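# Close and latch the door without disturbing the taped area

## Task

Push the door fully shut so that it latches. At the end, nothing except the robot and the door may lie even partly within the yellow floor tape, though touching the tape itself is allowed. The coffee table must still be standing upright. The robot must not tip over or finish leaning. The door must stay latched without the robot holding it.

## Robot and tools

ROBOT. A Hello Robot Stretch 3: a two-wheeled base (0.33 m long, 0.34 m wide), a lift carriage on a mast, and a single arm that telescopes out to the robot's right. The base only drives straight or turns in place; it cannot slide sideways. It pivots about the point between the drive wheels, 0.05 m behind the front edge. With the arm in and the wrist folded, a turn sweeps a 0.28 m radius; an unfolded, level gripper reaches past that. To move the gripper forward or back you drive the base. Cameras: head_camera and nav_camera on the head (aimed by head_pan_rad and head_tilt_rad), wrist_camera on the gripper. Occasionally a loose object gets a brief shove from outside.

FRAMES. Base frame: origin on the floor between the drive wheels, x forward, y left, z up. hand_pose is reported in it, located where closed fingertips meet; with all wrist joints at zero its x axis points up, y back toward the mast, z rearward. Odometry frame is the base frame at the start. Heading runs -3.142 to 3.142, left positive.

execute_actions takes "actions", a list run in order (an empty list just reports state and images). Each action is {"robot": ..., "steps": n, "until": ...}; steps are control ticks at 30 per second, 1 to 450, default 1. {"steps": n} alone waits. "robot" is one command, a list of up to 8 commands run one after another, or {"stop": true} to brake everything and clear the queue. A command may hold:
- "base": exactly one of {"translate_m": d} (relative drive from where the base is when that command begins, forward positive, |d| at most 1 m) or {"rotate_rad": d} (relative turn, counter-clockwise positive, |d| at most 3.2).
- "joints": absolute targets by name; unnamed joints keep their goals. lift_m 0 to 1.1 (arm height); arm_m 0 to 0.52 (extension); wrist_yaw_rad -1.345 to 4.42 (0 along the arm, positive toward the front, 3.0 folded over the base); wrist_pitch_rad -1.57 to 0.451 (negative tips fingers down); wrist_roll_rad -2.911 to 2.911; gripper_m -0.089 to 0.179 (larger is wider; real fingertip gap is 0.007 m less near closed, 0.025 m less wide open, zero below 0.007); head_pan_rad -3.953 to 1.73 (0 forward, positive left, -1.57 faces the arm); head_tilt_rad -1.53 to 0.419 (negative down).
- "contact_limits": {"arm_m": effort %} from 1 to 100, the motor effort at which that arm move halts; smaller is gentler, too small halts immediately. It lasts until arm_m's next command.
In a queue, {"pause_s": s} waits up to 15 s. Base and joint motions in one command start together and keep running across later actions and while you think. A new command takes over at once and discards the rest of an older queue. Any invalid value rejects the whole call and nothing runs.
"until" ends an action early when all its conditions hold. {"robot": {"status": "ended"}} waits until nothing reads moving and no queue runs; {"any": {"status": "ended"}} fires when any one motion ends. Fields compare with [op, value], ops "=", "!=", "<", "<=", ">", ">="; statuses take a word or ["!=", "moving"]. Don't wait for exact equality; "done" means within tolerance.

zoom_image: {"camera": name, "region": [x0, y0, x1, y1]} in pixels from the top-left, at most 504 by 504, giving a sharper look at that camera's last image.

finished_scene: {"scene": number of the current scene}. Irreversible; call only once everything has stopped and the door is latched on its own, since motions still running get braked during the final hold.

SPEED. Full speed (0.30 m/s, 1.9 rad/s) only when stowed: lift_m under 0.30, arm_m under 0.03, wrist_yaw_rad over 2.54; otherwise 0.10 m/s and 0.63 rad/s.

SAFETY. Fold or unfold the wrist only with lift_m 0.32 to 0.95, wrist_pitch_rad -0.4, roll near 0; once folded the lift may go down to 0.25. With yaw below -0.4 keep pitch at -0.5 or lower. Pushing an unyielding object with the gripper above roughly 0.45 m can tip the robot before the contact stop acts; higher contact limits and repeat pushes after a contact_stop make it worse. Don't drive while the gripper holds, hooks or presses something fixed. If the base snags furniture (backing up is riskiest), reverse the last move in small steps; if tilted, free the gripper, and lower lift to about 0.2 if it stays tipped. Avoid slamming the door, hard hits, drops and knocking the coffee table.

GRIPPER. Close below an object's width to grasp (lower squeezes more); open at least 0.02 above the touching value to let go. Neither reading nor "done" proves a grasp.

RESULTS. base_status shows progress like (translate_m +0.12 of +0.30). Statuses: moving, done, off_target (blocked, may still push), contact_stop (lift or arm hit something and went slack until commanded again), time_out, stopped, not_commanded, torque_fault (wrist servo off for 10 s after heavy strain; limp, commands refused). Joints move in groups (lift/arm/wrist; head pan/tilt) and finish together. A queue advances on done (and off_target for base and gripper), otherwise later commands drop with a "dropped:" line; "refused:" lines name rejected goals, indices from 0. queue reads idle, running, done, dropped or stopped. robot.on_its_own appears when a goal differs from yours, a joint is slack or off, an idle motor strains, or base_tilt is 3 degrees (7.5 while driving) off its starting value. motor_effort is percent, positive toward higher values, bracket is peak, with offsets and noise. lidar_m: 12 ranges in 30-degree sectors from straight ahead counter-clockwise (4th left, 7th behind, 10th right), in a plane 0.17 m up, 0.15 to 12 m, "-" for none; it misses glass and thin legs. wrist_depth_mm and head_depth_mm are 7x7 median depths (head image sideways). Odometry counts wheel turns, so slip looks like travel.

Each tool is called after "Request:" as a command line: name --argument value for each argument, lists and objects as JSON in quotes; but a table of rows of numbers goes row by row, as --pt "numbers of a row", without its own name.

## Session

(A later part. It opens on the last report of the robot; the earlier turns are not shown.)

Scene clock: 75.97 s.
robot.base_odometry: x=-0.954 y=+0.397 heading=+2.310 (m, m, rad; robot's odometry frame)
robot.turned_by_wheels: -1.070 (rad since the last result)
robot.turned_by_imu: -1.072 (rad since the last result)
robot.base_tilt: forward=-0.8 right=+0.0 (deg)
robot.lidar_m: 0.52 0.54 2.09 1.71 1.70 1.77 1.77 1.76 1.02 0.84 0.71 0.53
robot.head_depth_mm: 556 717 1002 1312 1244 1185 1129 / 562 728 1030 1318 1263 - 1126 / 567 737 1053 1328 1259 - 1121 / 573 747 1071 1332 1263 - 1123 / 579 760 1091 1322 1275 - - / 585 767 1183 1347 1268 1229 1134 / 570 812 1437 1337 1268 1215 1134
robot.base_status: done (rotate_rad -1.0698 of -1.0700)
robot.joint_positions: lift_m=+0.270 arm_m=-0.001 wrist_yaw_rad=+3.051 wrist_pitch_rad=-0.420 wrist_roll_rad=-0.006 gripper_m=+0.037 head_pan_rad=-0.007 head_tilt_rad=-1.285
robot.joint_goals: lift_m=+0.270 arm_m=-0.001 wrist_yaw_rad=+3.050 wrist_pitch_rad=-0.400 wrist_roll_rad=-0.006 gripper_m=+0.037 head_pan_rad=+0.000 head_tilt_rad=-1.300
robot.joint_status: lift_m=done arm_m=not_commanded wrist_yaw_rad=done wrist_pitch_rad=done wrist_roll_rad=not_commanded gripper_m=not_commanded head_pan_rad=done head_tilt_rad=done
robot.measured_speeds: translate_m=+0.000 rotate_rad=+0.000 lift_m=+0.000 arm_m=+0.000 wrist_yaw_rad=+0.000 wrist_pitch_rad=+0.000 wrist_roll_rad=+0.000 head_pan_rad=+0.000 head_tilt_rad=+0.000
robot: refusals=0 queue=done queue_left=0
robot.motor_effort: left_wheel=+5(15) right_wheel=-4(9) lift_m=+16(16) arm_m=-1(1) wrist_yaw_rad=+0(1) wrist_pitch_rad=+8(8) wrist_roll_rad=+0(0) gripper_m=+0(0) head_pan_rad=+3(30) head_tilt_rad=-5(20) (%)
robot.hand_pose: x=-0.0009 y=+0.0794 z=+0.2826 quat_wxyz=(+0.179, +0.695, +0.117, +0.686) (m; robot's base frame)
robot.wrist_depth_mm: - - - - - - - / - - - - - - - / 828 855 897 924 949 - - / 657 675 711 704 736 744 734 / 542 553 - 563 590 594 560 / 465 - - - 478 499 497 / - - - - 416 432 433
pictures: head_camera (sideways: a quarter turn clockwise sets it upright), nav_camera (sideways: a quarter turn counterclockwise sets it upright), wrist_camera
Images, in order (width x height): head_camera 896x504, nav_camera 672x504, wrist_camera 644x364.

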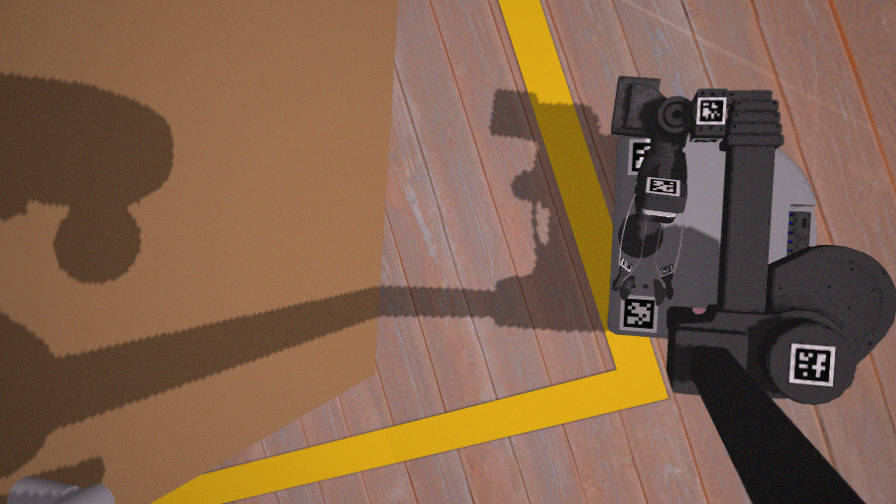

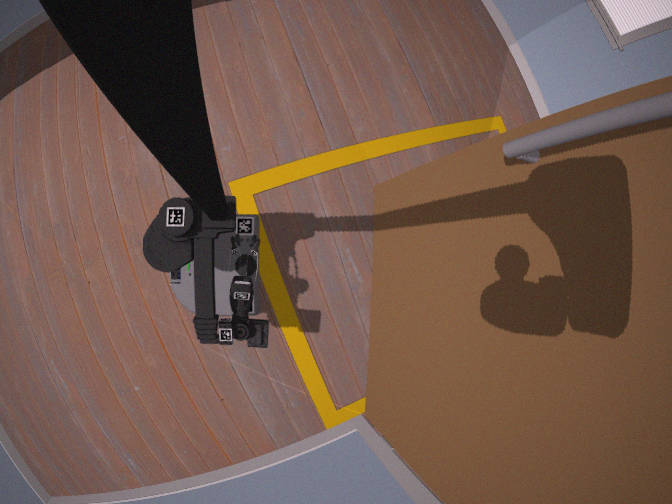

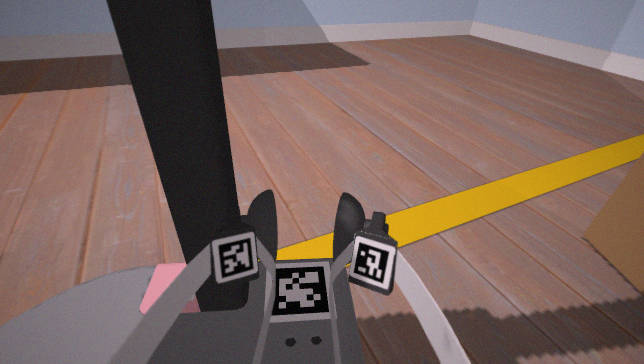

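Request:
execute_actions --actions '[{"robot": [{"base": {"translate_m": 0.43}, "joints": {"head_tilt_rad": -1.5, "lift_m": 0.293}}, {"joints": {"lift_m": 0.32}}, {"base": {"translate_m": 0.80}}], "steps": 450, "until": {"robot": {"queue_left": ["=", 0], "translate_m_goal": [">", 0.7], "translate_m": [">", 0.25]}}}]'

Scene clock: 85.43 s.
robot.base_odometry: x=-1.414 y=+0.902 heading=+2.310 (m, m, rad; robot's odometry frame)
robot.turned_by_wheels: +0.000 (rad since the last result)
robot.turned_by_imu: -0.002 (rad since the last result)
robot.base_tilt: forward=-0.5 right=+0.3 (deg)
robot.lidar_m: 0.15 0.17 1.52 1.95 1.58 1.59 2.41 1.44 0.72 0.20 0.15 -
robot.head_depth_mm: - - 313 513 1237 1231 1210 / - - 341 600 - 1239 1220 / - - 378 868 - 1246 1223 / - 303 464 1281 - 1243 1228 / - 329 606 1284 - 1251 1237 / - 359 1306 1295 1280 1256 1244 / - 417 1305 1305 1283 1259 1245
robot.base_status: moving (translate_m +0.2530 of +0.8000)
robot.joint_positions: lift_m=+0.320 arm_m=-0.001 wrist_yaw_rad=+3.045 wrist_pitch_rad=-0.419 wrist_roll_rad=-0.005 gripper_m=+0.037 head_pan_rad=-0.006 head_tilt_rad=-1.486
robot.joint_goals: lift_m=+0.320 arm_m=-0.001 wrist_yaw_rad=+3.050 wrist_pitch_rad=-0.400 wrist_roll_rad=-0.005 gripper_m=+0.037 head_pan_rad=+0.000 head_tilt_rad=-1.500
robot.joint_status: lift_m=done arm_m=not_commanded wrist_yaw_rad=done wrist_pitch_rad=done wrist_roll_rad=not_commanded gripper_m=not_commanded head_pan_rad=done head_tilt_rad=done
robot.measured_speeds: translate_m=+0.100 rotate_rad=+0.000 lift_m=+0.000 arm_m=+0.000 wrist_yaw_rad=+0.000 wrist_pitch_rad=+0.000 wrist_roll_rad=+0.000 head_pan_rad=+0.000 head_tilt_rad=+0.000
robot: refusals=0 queue=running queue_left=0
robot.motor_effort: left_wheel=+1(30) right_wheel=+7(51) lift_m=+28(34) arm_m=+0(1) wrist_yaw_rad=+3(9) wrist_pitch_rad=+8(8) wrist_roll_rad=+0(0) gripper_m=-1(1) head_pan_rad=+2(2) head_tilt_rad=-6(19) (%)
robot.hand_pose: x=+0.0004 y=+0.0795 z=+0.3322 quat_wxyz=(+0.180, +0.696, +0.114, +0.686) (m; robot's base frame)
robot.wrist_depth_mm: - - - - - - 248 / - - - - - - 229 / 949 952 - - - - 214 / 745 761 822 792 804 772 200 / 609 618 - 636 653 337 189 / 520 536 - 557 550 307 179 / 459 - - - 472 275 169
pictures: head_camera (sideways: a quarter turn clockwise sets it upright), nav_camera (sideways: a quarter turn counterclockwise sets it upright), wrist_camera
Images, in order (width x height): head_camera 896x504, nav_camera 672x504, wrist_camera 644x364.

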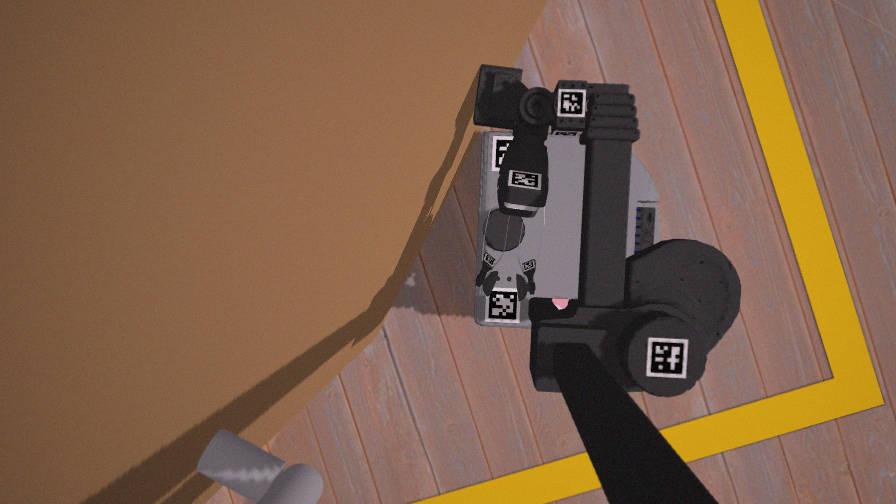

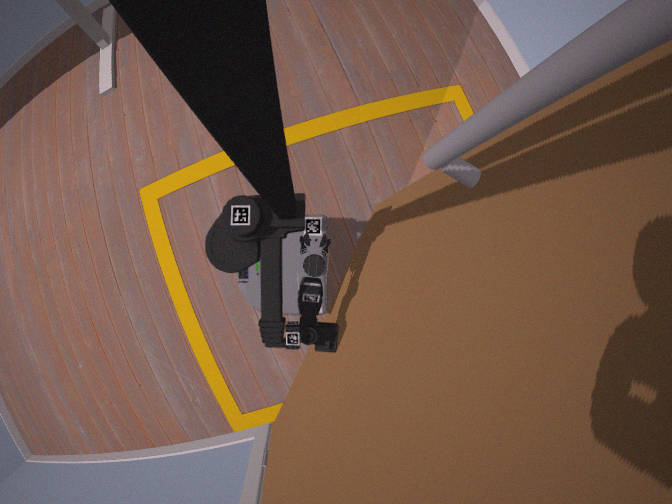

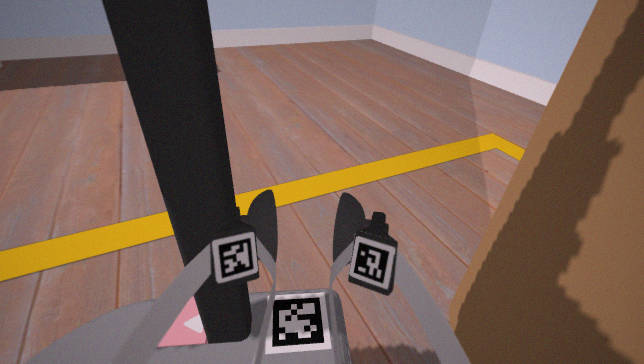

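Working well; continue.

Request:
execute_actions --actions '[{"robot": {"joints": {"lift_m": 0.34, "head_pan_rad": -0.8, "head_tilt_rad": -1.4}}, "steps": 450, "until": {"robot": {"status": "ended"}}}]'

Scene clock: 91.57 s.
robot.base_odometry: x=-1.783 y=+1.306 heading=+2.310 (m, m, rad; robot's odometry frame)
robot.turned_by_wheels: +0.000 (rad since the last result)
robot.turned_by_imu: +0.003 (rad since the last result)
robot.base_tilt: forward=-0.9 right=+0.0 (deg)
robot.lidar_m: 0.49 0.87 0.95 1.50 2.13 2.00 2.93 0.93 0.29 0.21 0.20 0.44
robot.head_depth_mm: - 303 - 750 1238 1210 1167 / - 312 407 633 - 1203 1172 / 526 637 519 881 - - 1171 / 576 799 1258 1294 1271 - 1175 / 626 892 1324 1301 1259 1226 - / 685 1017 1267 1301 1263 1229 1190 / 760 1079 1070 1312 1264 1234 1184
robot.base_status: done (translate_m +0.8000 of +0.8000)
robot.joint_positions: lift_m=+0.340 arm_m=-0.001 wrist_yaw_rad=+3.048 wrist_pitch_rad=-0.419 wrist_roll_rad=-0.005 gripper_m=+0.037 head_pan_rad=-0.793 head_tilt_rad=-1.397
robot.joint_goals: lift_m=+0.340 arm_m=-0.001 wrist_yaw_rad=+3.050 wrist_pitch_rad=-0.400 wrist_roll_rad=-0.005 gripper_m=+0.037 head_pan_rad=-0.800 head_tilt_rad=-1.400
robot.joint_status: lift_m=done arm_m=not_commanded wrist_yaw_rad=done wrist_pitch_rad=done wrist_roll_rad=not_commanded gripper_m=not_commanded head_pan_rad=done head_tilt_rad=done
robot.measured_speeds: translate_m=+0.000 rotate_rad=+0.000 lift_m=+0.000 arm_m=+0.000 wrist_yaw_rad=+0.000 wrist_pitch_rad=+0.000 wrist_roll_rad=+0.000 head_pan_rad=+0.000 head_tilt_rad=+0.000
robot: refusals=0 queue=done queue_left=0
robot.motor_effort: left_wheel=-1(2) right_wheel=+1(9) lift_m=+32(33) arm_m=+0(0) wrist_yaw_rad=+1(2) wrist_pitch_rad=+8(8) wrist_roll_rad=-1(1) gripper_m=+0(1) head_pan_rad=-3(32) head_tilt_rad=-1(6) (%)
robot.hand_pose: x=-0.0004 y=+0.0795 z=+0.3520 quat_wxyz=(+0.179, +0.696, +0.115, +0.686) (m; robot's base frame)
robot.wrist_depth_mm: - - - - - 902 717 / - - - - - 947 733 / - - - - - 981 761 / 783 794 826 840 861 859 778 / 631 652 - 668 690 705 714 / 538 552 - 573 570 579 590 / 472 - - 489 492 505 515
pictures: head_camera (sideways: a quarter turn clockwise sets it upright), nav_camera (sideways: a quarter turn counterclockwise sets it upright), wrist_camera
Images, in order (width x height): head_camera 896x504, nav_camera 672x504, wrist_camera 644x364.

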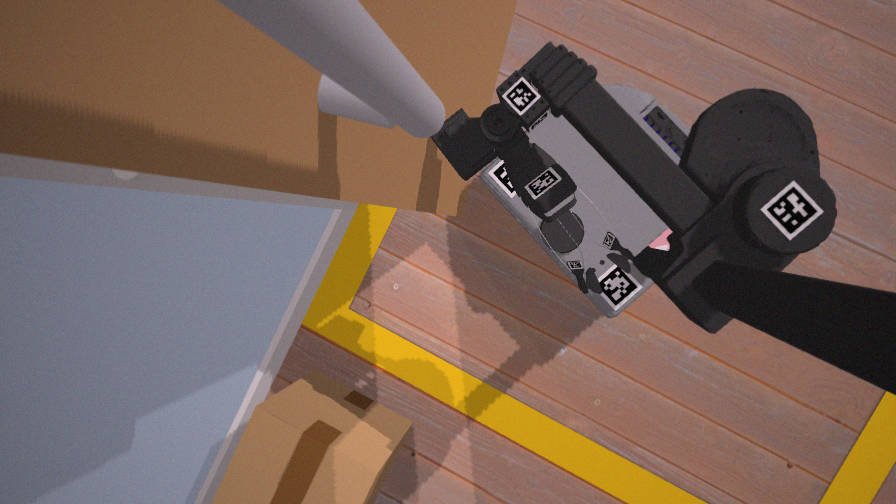

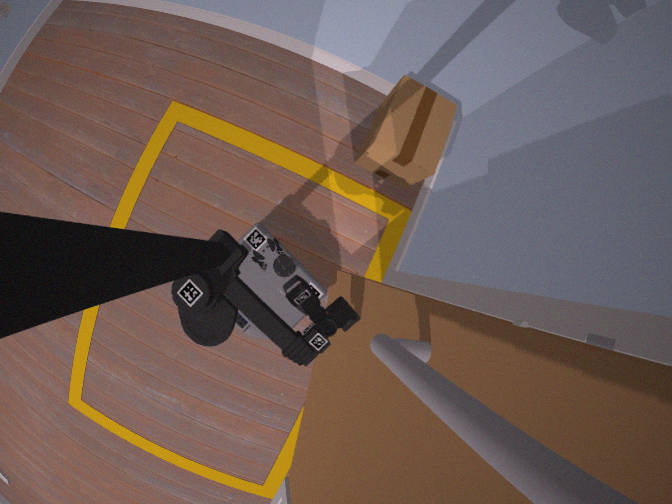

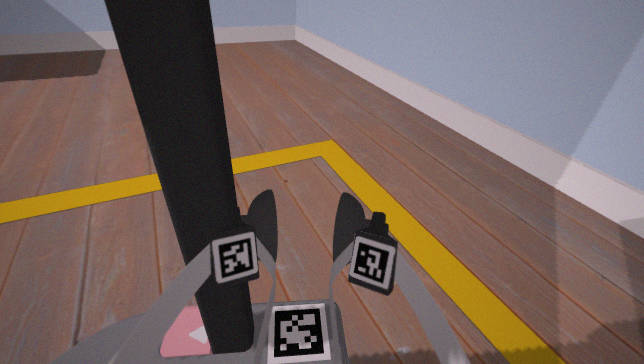

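Request:
execute_actions --actions '[{"robot": [{"base": {"rotate_rad": 0.35}, "joints": {"wrist_yaw_rad": 1.62, "arm_m": 0.04, "head_pan_rad": -1.57, "head_tilt_rad": -1.2}}, {"joints": {"wrist_pitch_rad": 0.0, "arm_m": 0.11, "lift_m": 0.07}}], "steps": 450, "until": {"robot": {"status": "ended"}}}]'

Scene clock: 100.73 s.
robot.base_odometry: x=-1.783 y=+1.306 heading=+2.660 (m, m, rad; robot's odometry frame)
robot.turned_by_wheels: +0.350 (rad since the last result)
robot.turned_by_imu: +0.351 (rad since the last result)
robot.base_tilt: forward=-0.9 right=+0.1 (deg)
robot.lidar_m: 0.50 0.90 1.22 2.12 2.20 2.93 1.62 0.51 0.35 0.34 0.44 0.51
robot.head_depth_mm: 327 414 563 878 1262 1183 1109 / 327 412 561 869 1276 - 1093 / 326 383 532 864 - - - / 325 382 504 860 1263 1194 1108 / 324 424 650 1112 1258 1192 1120 / 400 510 719 1128 1287 1197 1118 / 417 531 731 1169 1251 1200 1125
robot.base_status: done (rotate_rad +0.3499 of +0.3500)
robot.joint_positions: lift_m=+0.070 arm_m=+0.110 wrist_yaw_rad=+1.621 wrist_pitch_rad=-0.024 wrist_roll_rad=-0.005 gripper_m=+0.037 head_pan_rad=-1.563 head_tilt_rad=-1.198
robot.joint_goals: lift_m=+0.070 arm_m=+0.110 wrist_yaw_rad=+1.620 wrist_pitch_rad=+0.000 wrist_roll_rad=-0.005 gripper_m=+0.037 head_pan_rad=-1.570 head_tilt_rad=-1.200
robot.joint_status: lift_m=done arm_m=done wrist_yaw_rad=done wrist_pitch_rad=done wrist_roll_rad=not_commanded gripper_m=not_commanded head_pan_rad=done head_tilt_rad=done
robot.measured_speeds: translate_m=+0.000 rotate_rad=+0.000 lift_m=+0.000 arm_m=+0.000 wrist_yaw_rad=+0.000 wrist_pitch_rad=+0.000 wrist_roll_rad=+0.000 head_pan_rad=+0.000 head_tilt_rad=+0.000
robot: refusals=0 queue=done queue_left=0
robot.motor_effort: left_wheel=-3(11) right_wheel=+3(11) lift_m=+15(33) arm_m=+4(10) wrist_yaw_rad=-1(9) wrist_pitch_rad=+10(9) wrist_roll_rad=-1(0) gripper_m=+0(1) head_pan_rad=-3(33) head_tilt_rad=-1(14) (%)
robot.hand_pose: x=+0.2339 y=-0.2418 z=+0.1789 quat_wxyz=(+0.495, +0.517, -0.479, +0.508) (m; robot's base frame)
robot.wrist_depth_mm: 754 751 757 753 576 271 177 / 775 768 406 762 561 268 175 / 826 831 419 413 480 264 174 / 826 838 433 430 528 260 173 / 580 603 450 449 436 259 171 / 420 434 415 444 384 255 170 / 329 334 341 345 349 236 168
pictures: head_camera (sideways: a quarter turn clockwise sets it upright), nav_camera (sideways: a quarter turn counterclockwise sets it upright), wrist_camera
Images, in order (width x height): head_camera 896x504, nav_camera 672x504, wrist_camera 644x364.

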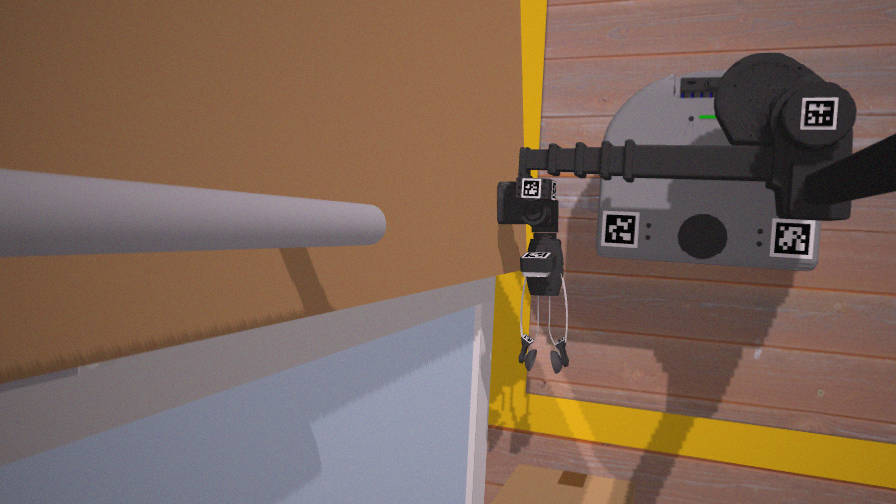

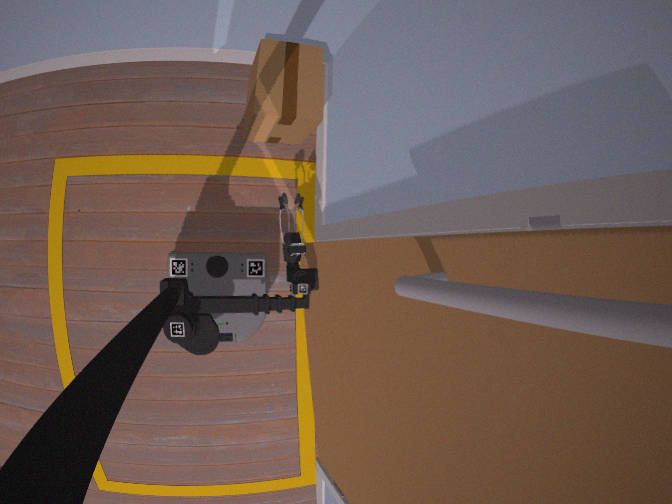

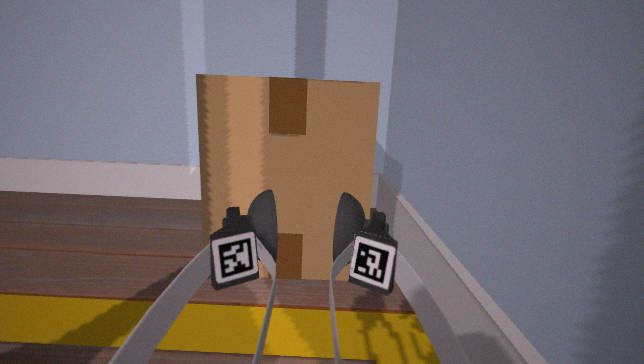

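Request:
execute_actions --actions '[{"robot": {"joints": {"arm_m": 0.24}, "contact_limits": {"arm_m": 40}}, "steps": 200, "until": {"robot": {"status": "ended"}}}]'

Scene clock: 104.30 s.
robot.base_odometry: x=-1.783 y=+1.306 heading=+2.659 (m, m, rad; robot's odometry frame)
robot.turned_by_wheels: +0.000 (rad since the last result)
robot.turned_by_imu: +0.005 (rad since the last result)
robot.base_tilt: forward=-1.0 right=+0.1 (deg)
robot.lidar_m: 0.49 0.90 1.22 2.13 2.21 2.94 1.60 0.57 0.42 0.41 0.41 0.50
robot.head_depth_mm: 400 505 676 1026 1266 1183 1105 / 404 509 683 1044 1272 - 1095 / 384 495 691 985 1284 - - / 350 482 702 1009 1283 1199 1108 / 412 522 685 1066 1274 1190 1119 / 401 510 721 1126 1280 1193 1117 / 419 534 732 1154 1258 1203 1123
robot.base_status: done (rotate_rad +0.3497 of +0.3500)
robot.joint_positions: lift_m=+0.070 arm_m=+0.183 wrist_yaw_rad=+1.576 wrist_pitch_rad=-0.023 wrist_roll_rad=-0.005 gripper_m=+0.037 head_pan_rad=-1.564 head_tilt_rad=-1.196
robot.joint_goals: lift_m=+0.070 arm_m=+0.184 wrist_yaw_rad=+1.620 wrist_pitch_rad=+0.000 wrist_roll_rad=-0.005 gripper_m=+0.037 head_pan_rad=-1.570 head_tilt_rad=-1.200
robot.joint_status: lift_m=done arm_m=contact_stop wrist_yaw_rad=done wrist_pitch_rad=done wrist_roll_rad=not_commanded gripper_m=not_commanded head_pan_rad=done head_tilt_rad=done
robot.measured_speeds: translate_m=+0.001 rotate_rad=+0.005 lift_m=+0.000 arm_m=-0.017 wrist_yaw_rad=+0.210 wrist_pitch_rad=+0.000 wrist_roll_rad=+0.000 head_pan_rad=+0.000 head_tilt_rad=+0.000
robot: refusals=0 queue=dropped queue_left=0
robot.on_its_own: arm_m is slack since a contact_stop, until your next command for it (your +0.240 is given up)
robot.motor_effort: left_wheel=-14(23) right_wheel=+1(8) lift_m=+16(17) arm_m=+19(42) wrist_yaw_rad=+24(35) wrist_pitch_rad=+9(10) wrist_roll_rad=+0(0) gripper_m=-1(0) head_pan_rad=-3(3) head_tilt_rad=-1(1) (%)
robot.contact_limits: arm_m 40 (drawing in: default 22, maximum 36; extending or still: default 30, maximum 49)
robot.hand_pose: x=+0.2342 y=-0.3270 z=+0.1790 quat_wxyz=(+0.506, +0.506, -0.491, +0.497) (m; robot's base frame)
robot.wrist_depth_mm: 732 744 747 747 238 121 66 / 762 762 399 767 232 120 66 / 790 411 411 693 228 119 65 / 815 429 428 648 225 117 65 / 591 444 438 544 195 117 65 / 425 435 418 447 183 115 64 / 327 334 341 345 221 114 64
pictures: head_camera (sideways: a quarter turn clockwise sets it upright), nav_camera (sideways: a quarter turn counterclockwise sets it upright), wrist_camera
Images, in order (width x height): head_camera 896x504, nav_camera 672x504, wrist_camera 644x364.

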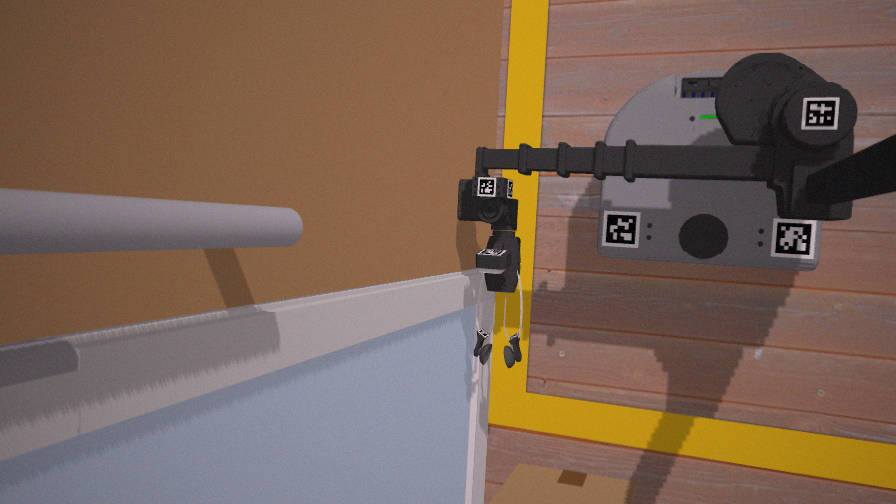

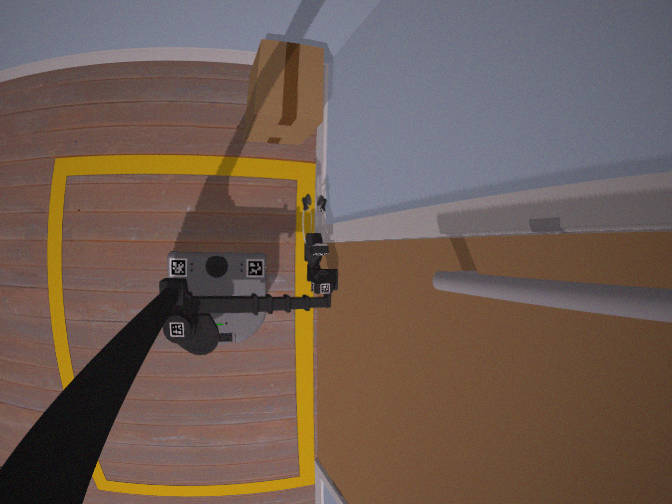

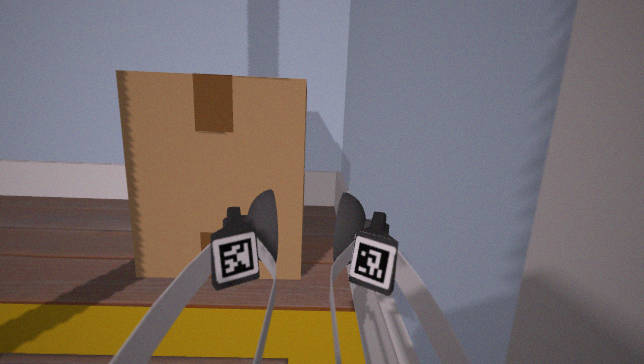

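Request:
execute_actions --actions '[{"robot": {"joints": {"arm_m": 0.13}}, "steps": 100, "until": {"robot": {"status": "ended"}}}]'

Scene clock: 106.43 s.
robot.base_odometry: x=-1.783 y=+1.306 heading=+2.659 (m, m, rad; robot's odometry frame)
robot.turned_by_wheels: +0.000 (rad since the last result)
robot.turned_by_imu: +0.001 (rad since the last result)
robot.base_tilt: forward=-0.8 right=+0.1 (deg)
robot.lidar_m: 0.49 0.90 1.23 2.13 2.21 2.94 1.59 0.57 0.42 0.41 0.43 0.51
robot.head_depth_mm: 399 502 671 1028 1268 1183 1108 / 402 506 683 1044 1274 - 1090 / 383 495 692 1063 1273 - - / 350 481 703 1084 1278 1200 1103 / 411 520 687 1113 1285 1199 1119 / 400 509 720 1133 1278 1199 1120 / 418 531 729 1156 1250 1201 1128
robot.base_status: done (rotate_rad +0.3499 of +0.3500)
robot.joint_positions: lift_m=+0.070 arm_m=+0.130 wrist_yaw_rad=+1.619 wrist_pitch_rad=-0.023 wrist_roll_rad=-0.005 gripper_m=+0.037 head_pan_rad=-1.564 head_tilt_rad=-1.196
robot.joint_goals: lift_m=+0.070 arm_m=+0.130 wrist_yaw_rad=+1.620 wrist_pitch_rad=+0.000 wrist_roll_rad=-0.005 gripper_m=+0.037 head_pan_rad=-1.570 head_tilt_rad=-1.200
robot.joint_status: lift_m=done arm_m=done wrist_yaw_rad=done wrist_pitch_rad=done wrist_roll_rad=not_commanded gripper_m=not_commanded head_pan_rad=done head_tilt_rad=done
robot.measured_speeds: translate_m=+0.000 rotate_rad=+0.000 lift_m=+0.000 arm_m=+0.000 wrist_yaw_rad=+0.000 wrist_pitch_rad=+0.000 wrist_roll_rad=+0.000 head_pan_rad=+0.000 head_tilt_rad=+0.000
robot: refusals=0 queue=done queue_left=0
robot.motor_effort: left_wheel=-4(16) right_wheel=+3(16) lift_m=+16(16) arm_m=-3(13) wrist_yaw_rad=+0(20) wrist_pitch_rad=+9(9) wrist_roll_rad=-1(0) gripper_m=+0(0) head_pan_rad=-3(2) head_tilt_rad=-2(2) (%)
robot.hand_pose: x=+0.2340 y=-0.2631 z=+0.1791 quat_wxyz=(+0.495, +0.516, -0.480, +0.508) (m; robot's base frame)
robot.wrist_depth_mm: 754 755 752 751 511 236 153 / 806 785 405 754 490 232 152 / 813 806 419 415 484 229 150 / 835 838 432 425 471 226 149 / 585 605 443 446 394 223 148 / 424 435 415 451 337 219 146 / 327 330 339 344 335 212 145
pictures: head_camera (sideways: a quarter turn clockwise sets it upright), nav_camera (sideways: a quarter turn counterclockwise sets it upright), wrist_camera
Images, in order (width x height): head_camera 896x504, nav_camera 672x504, wrist_camera 644x364.

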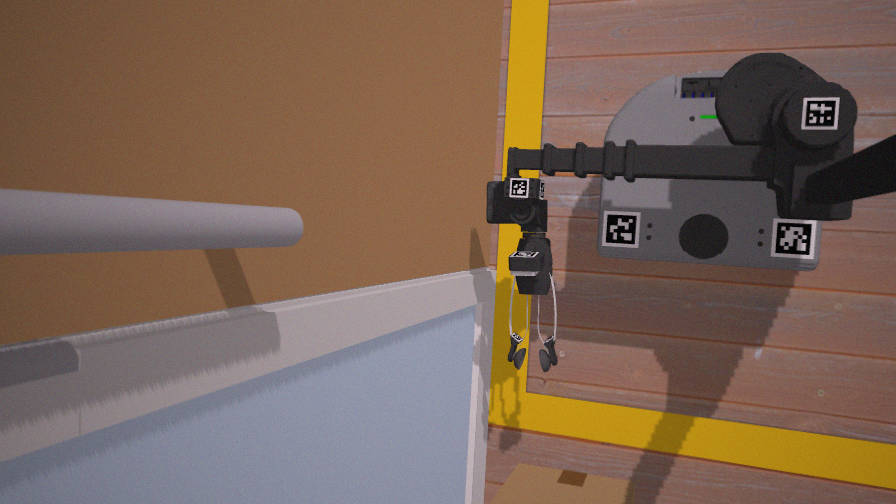

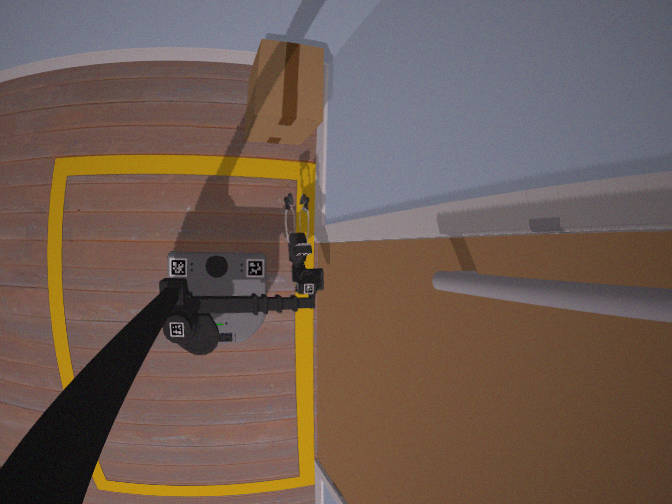

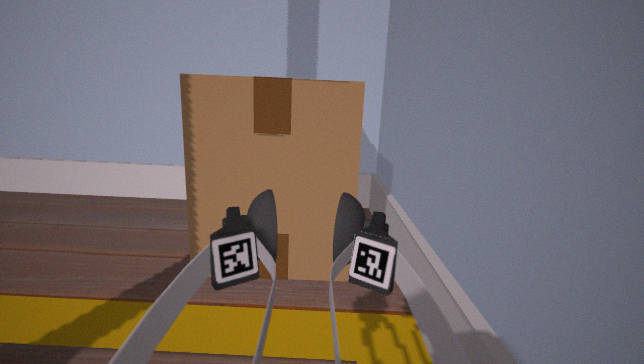

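The door is flush with the wall and stays there with the arm pulled back. The tape area is clear.

Request:
finished_scene --scene 2

The scene is finished: the task was done.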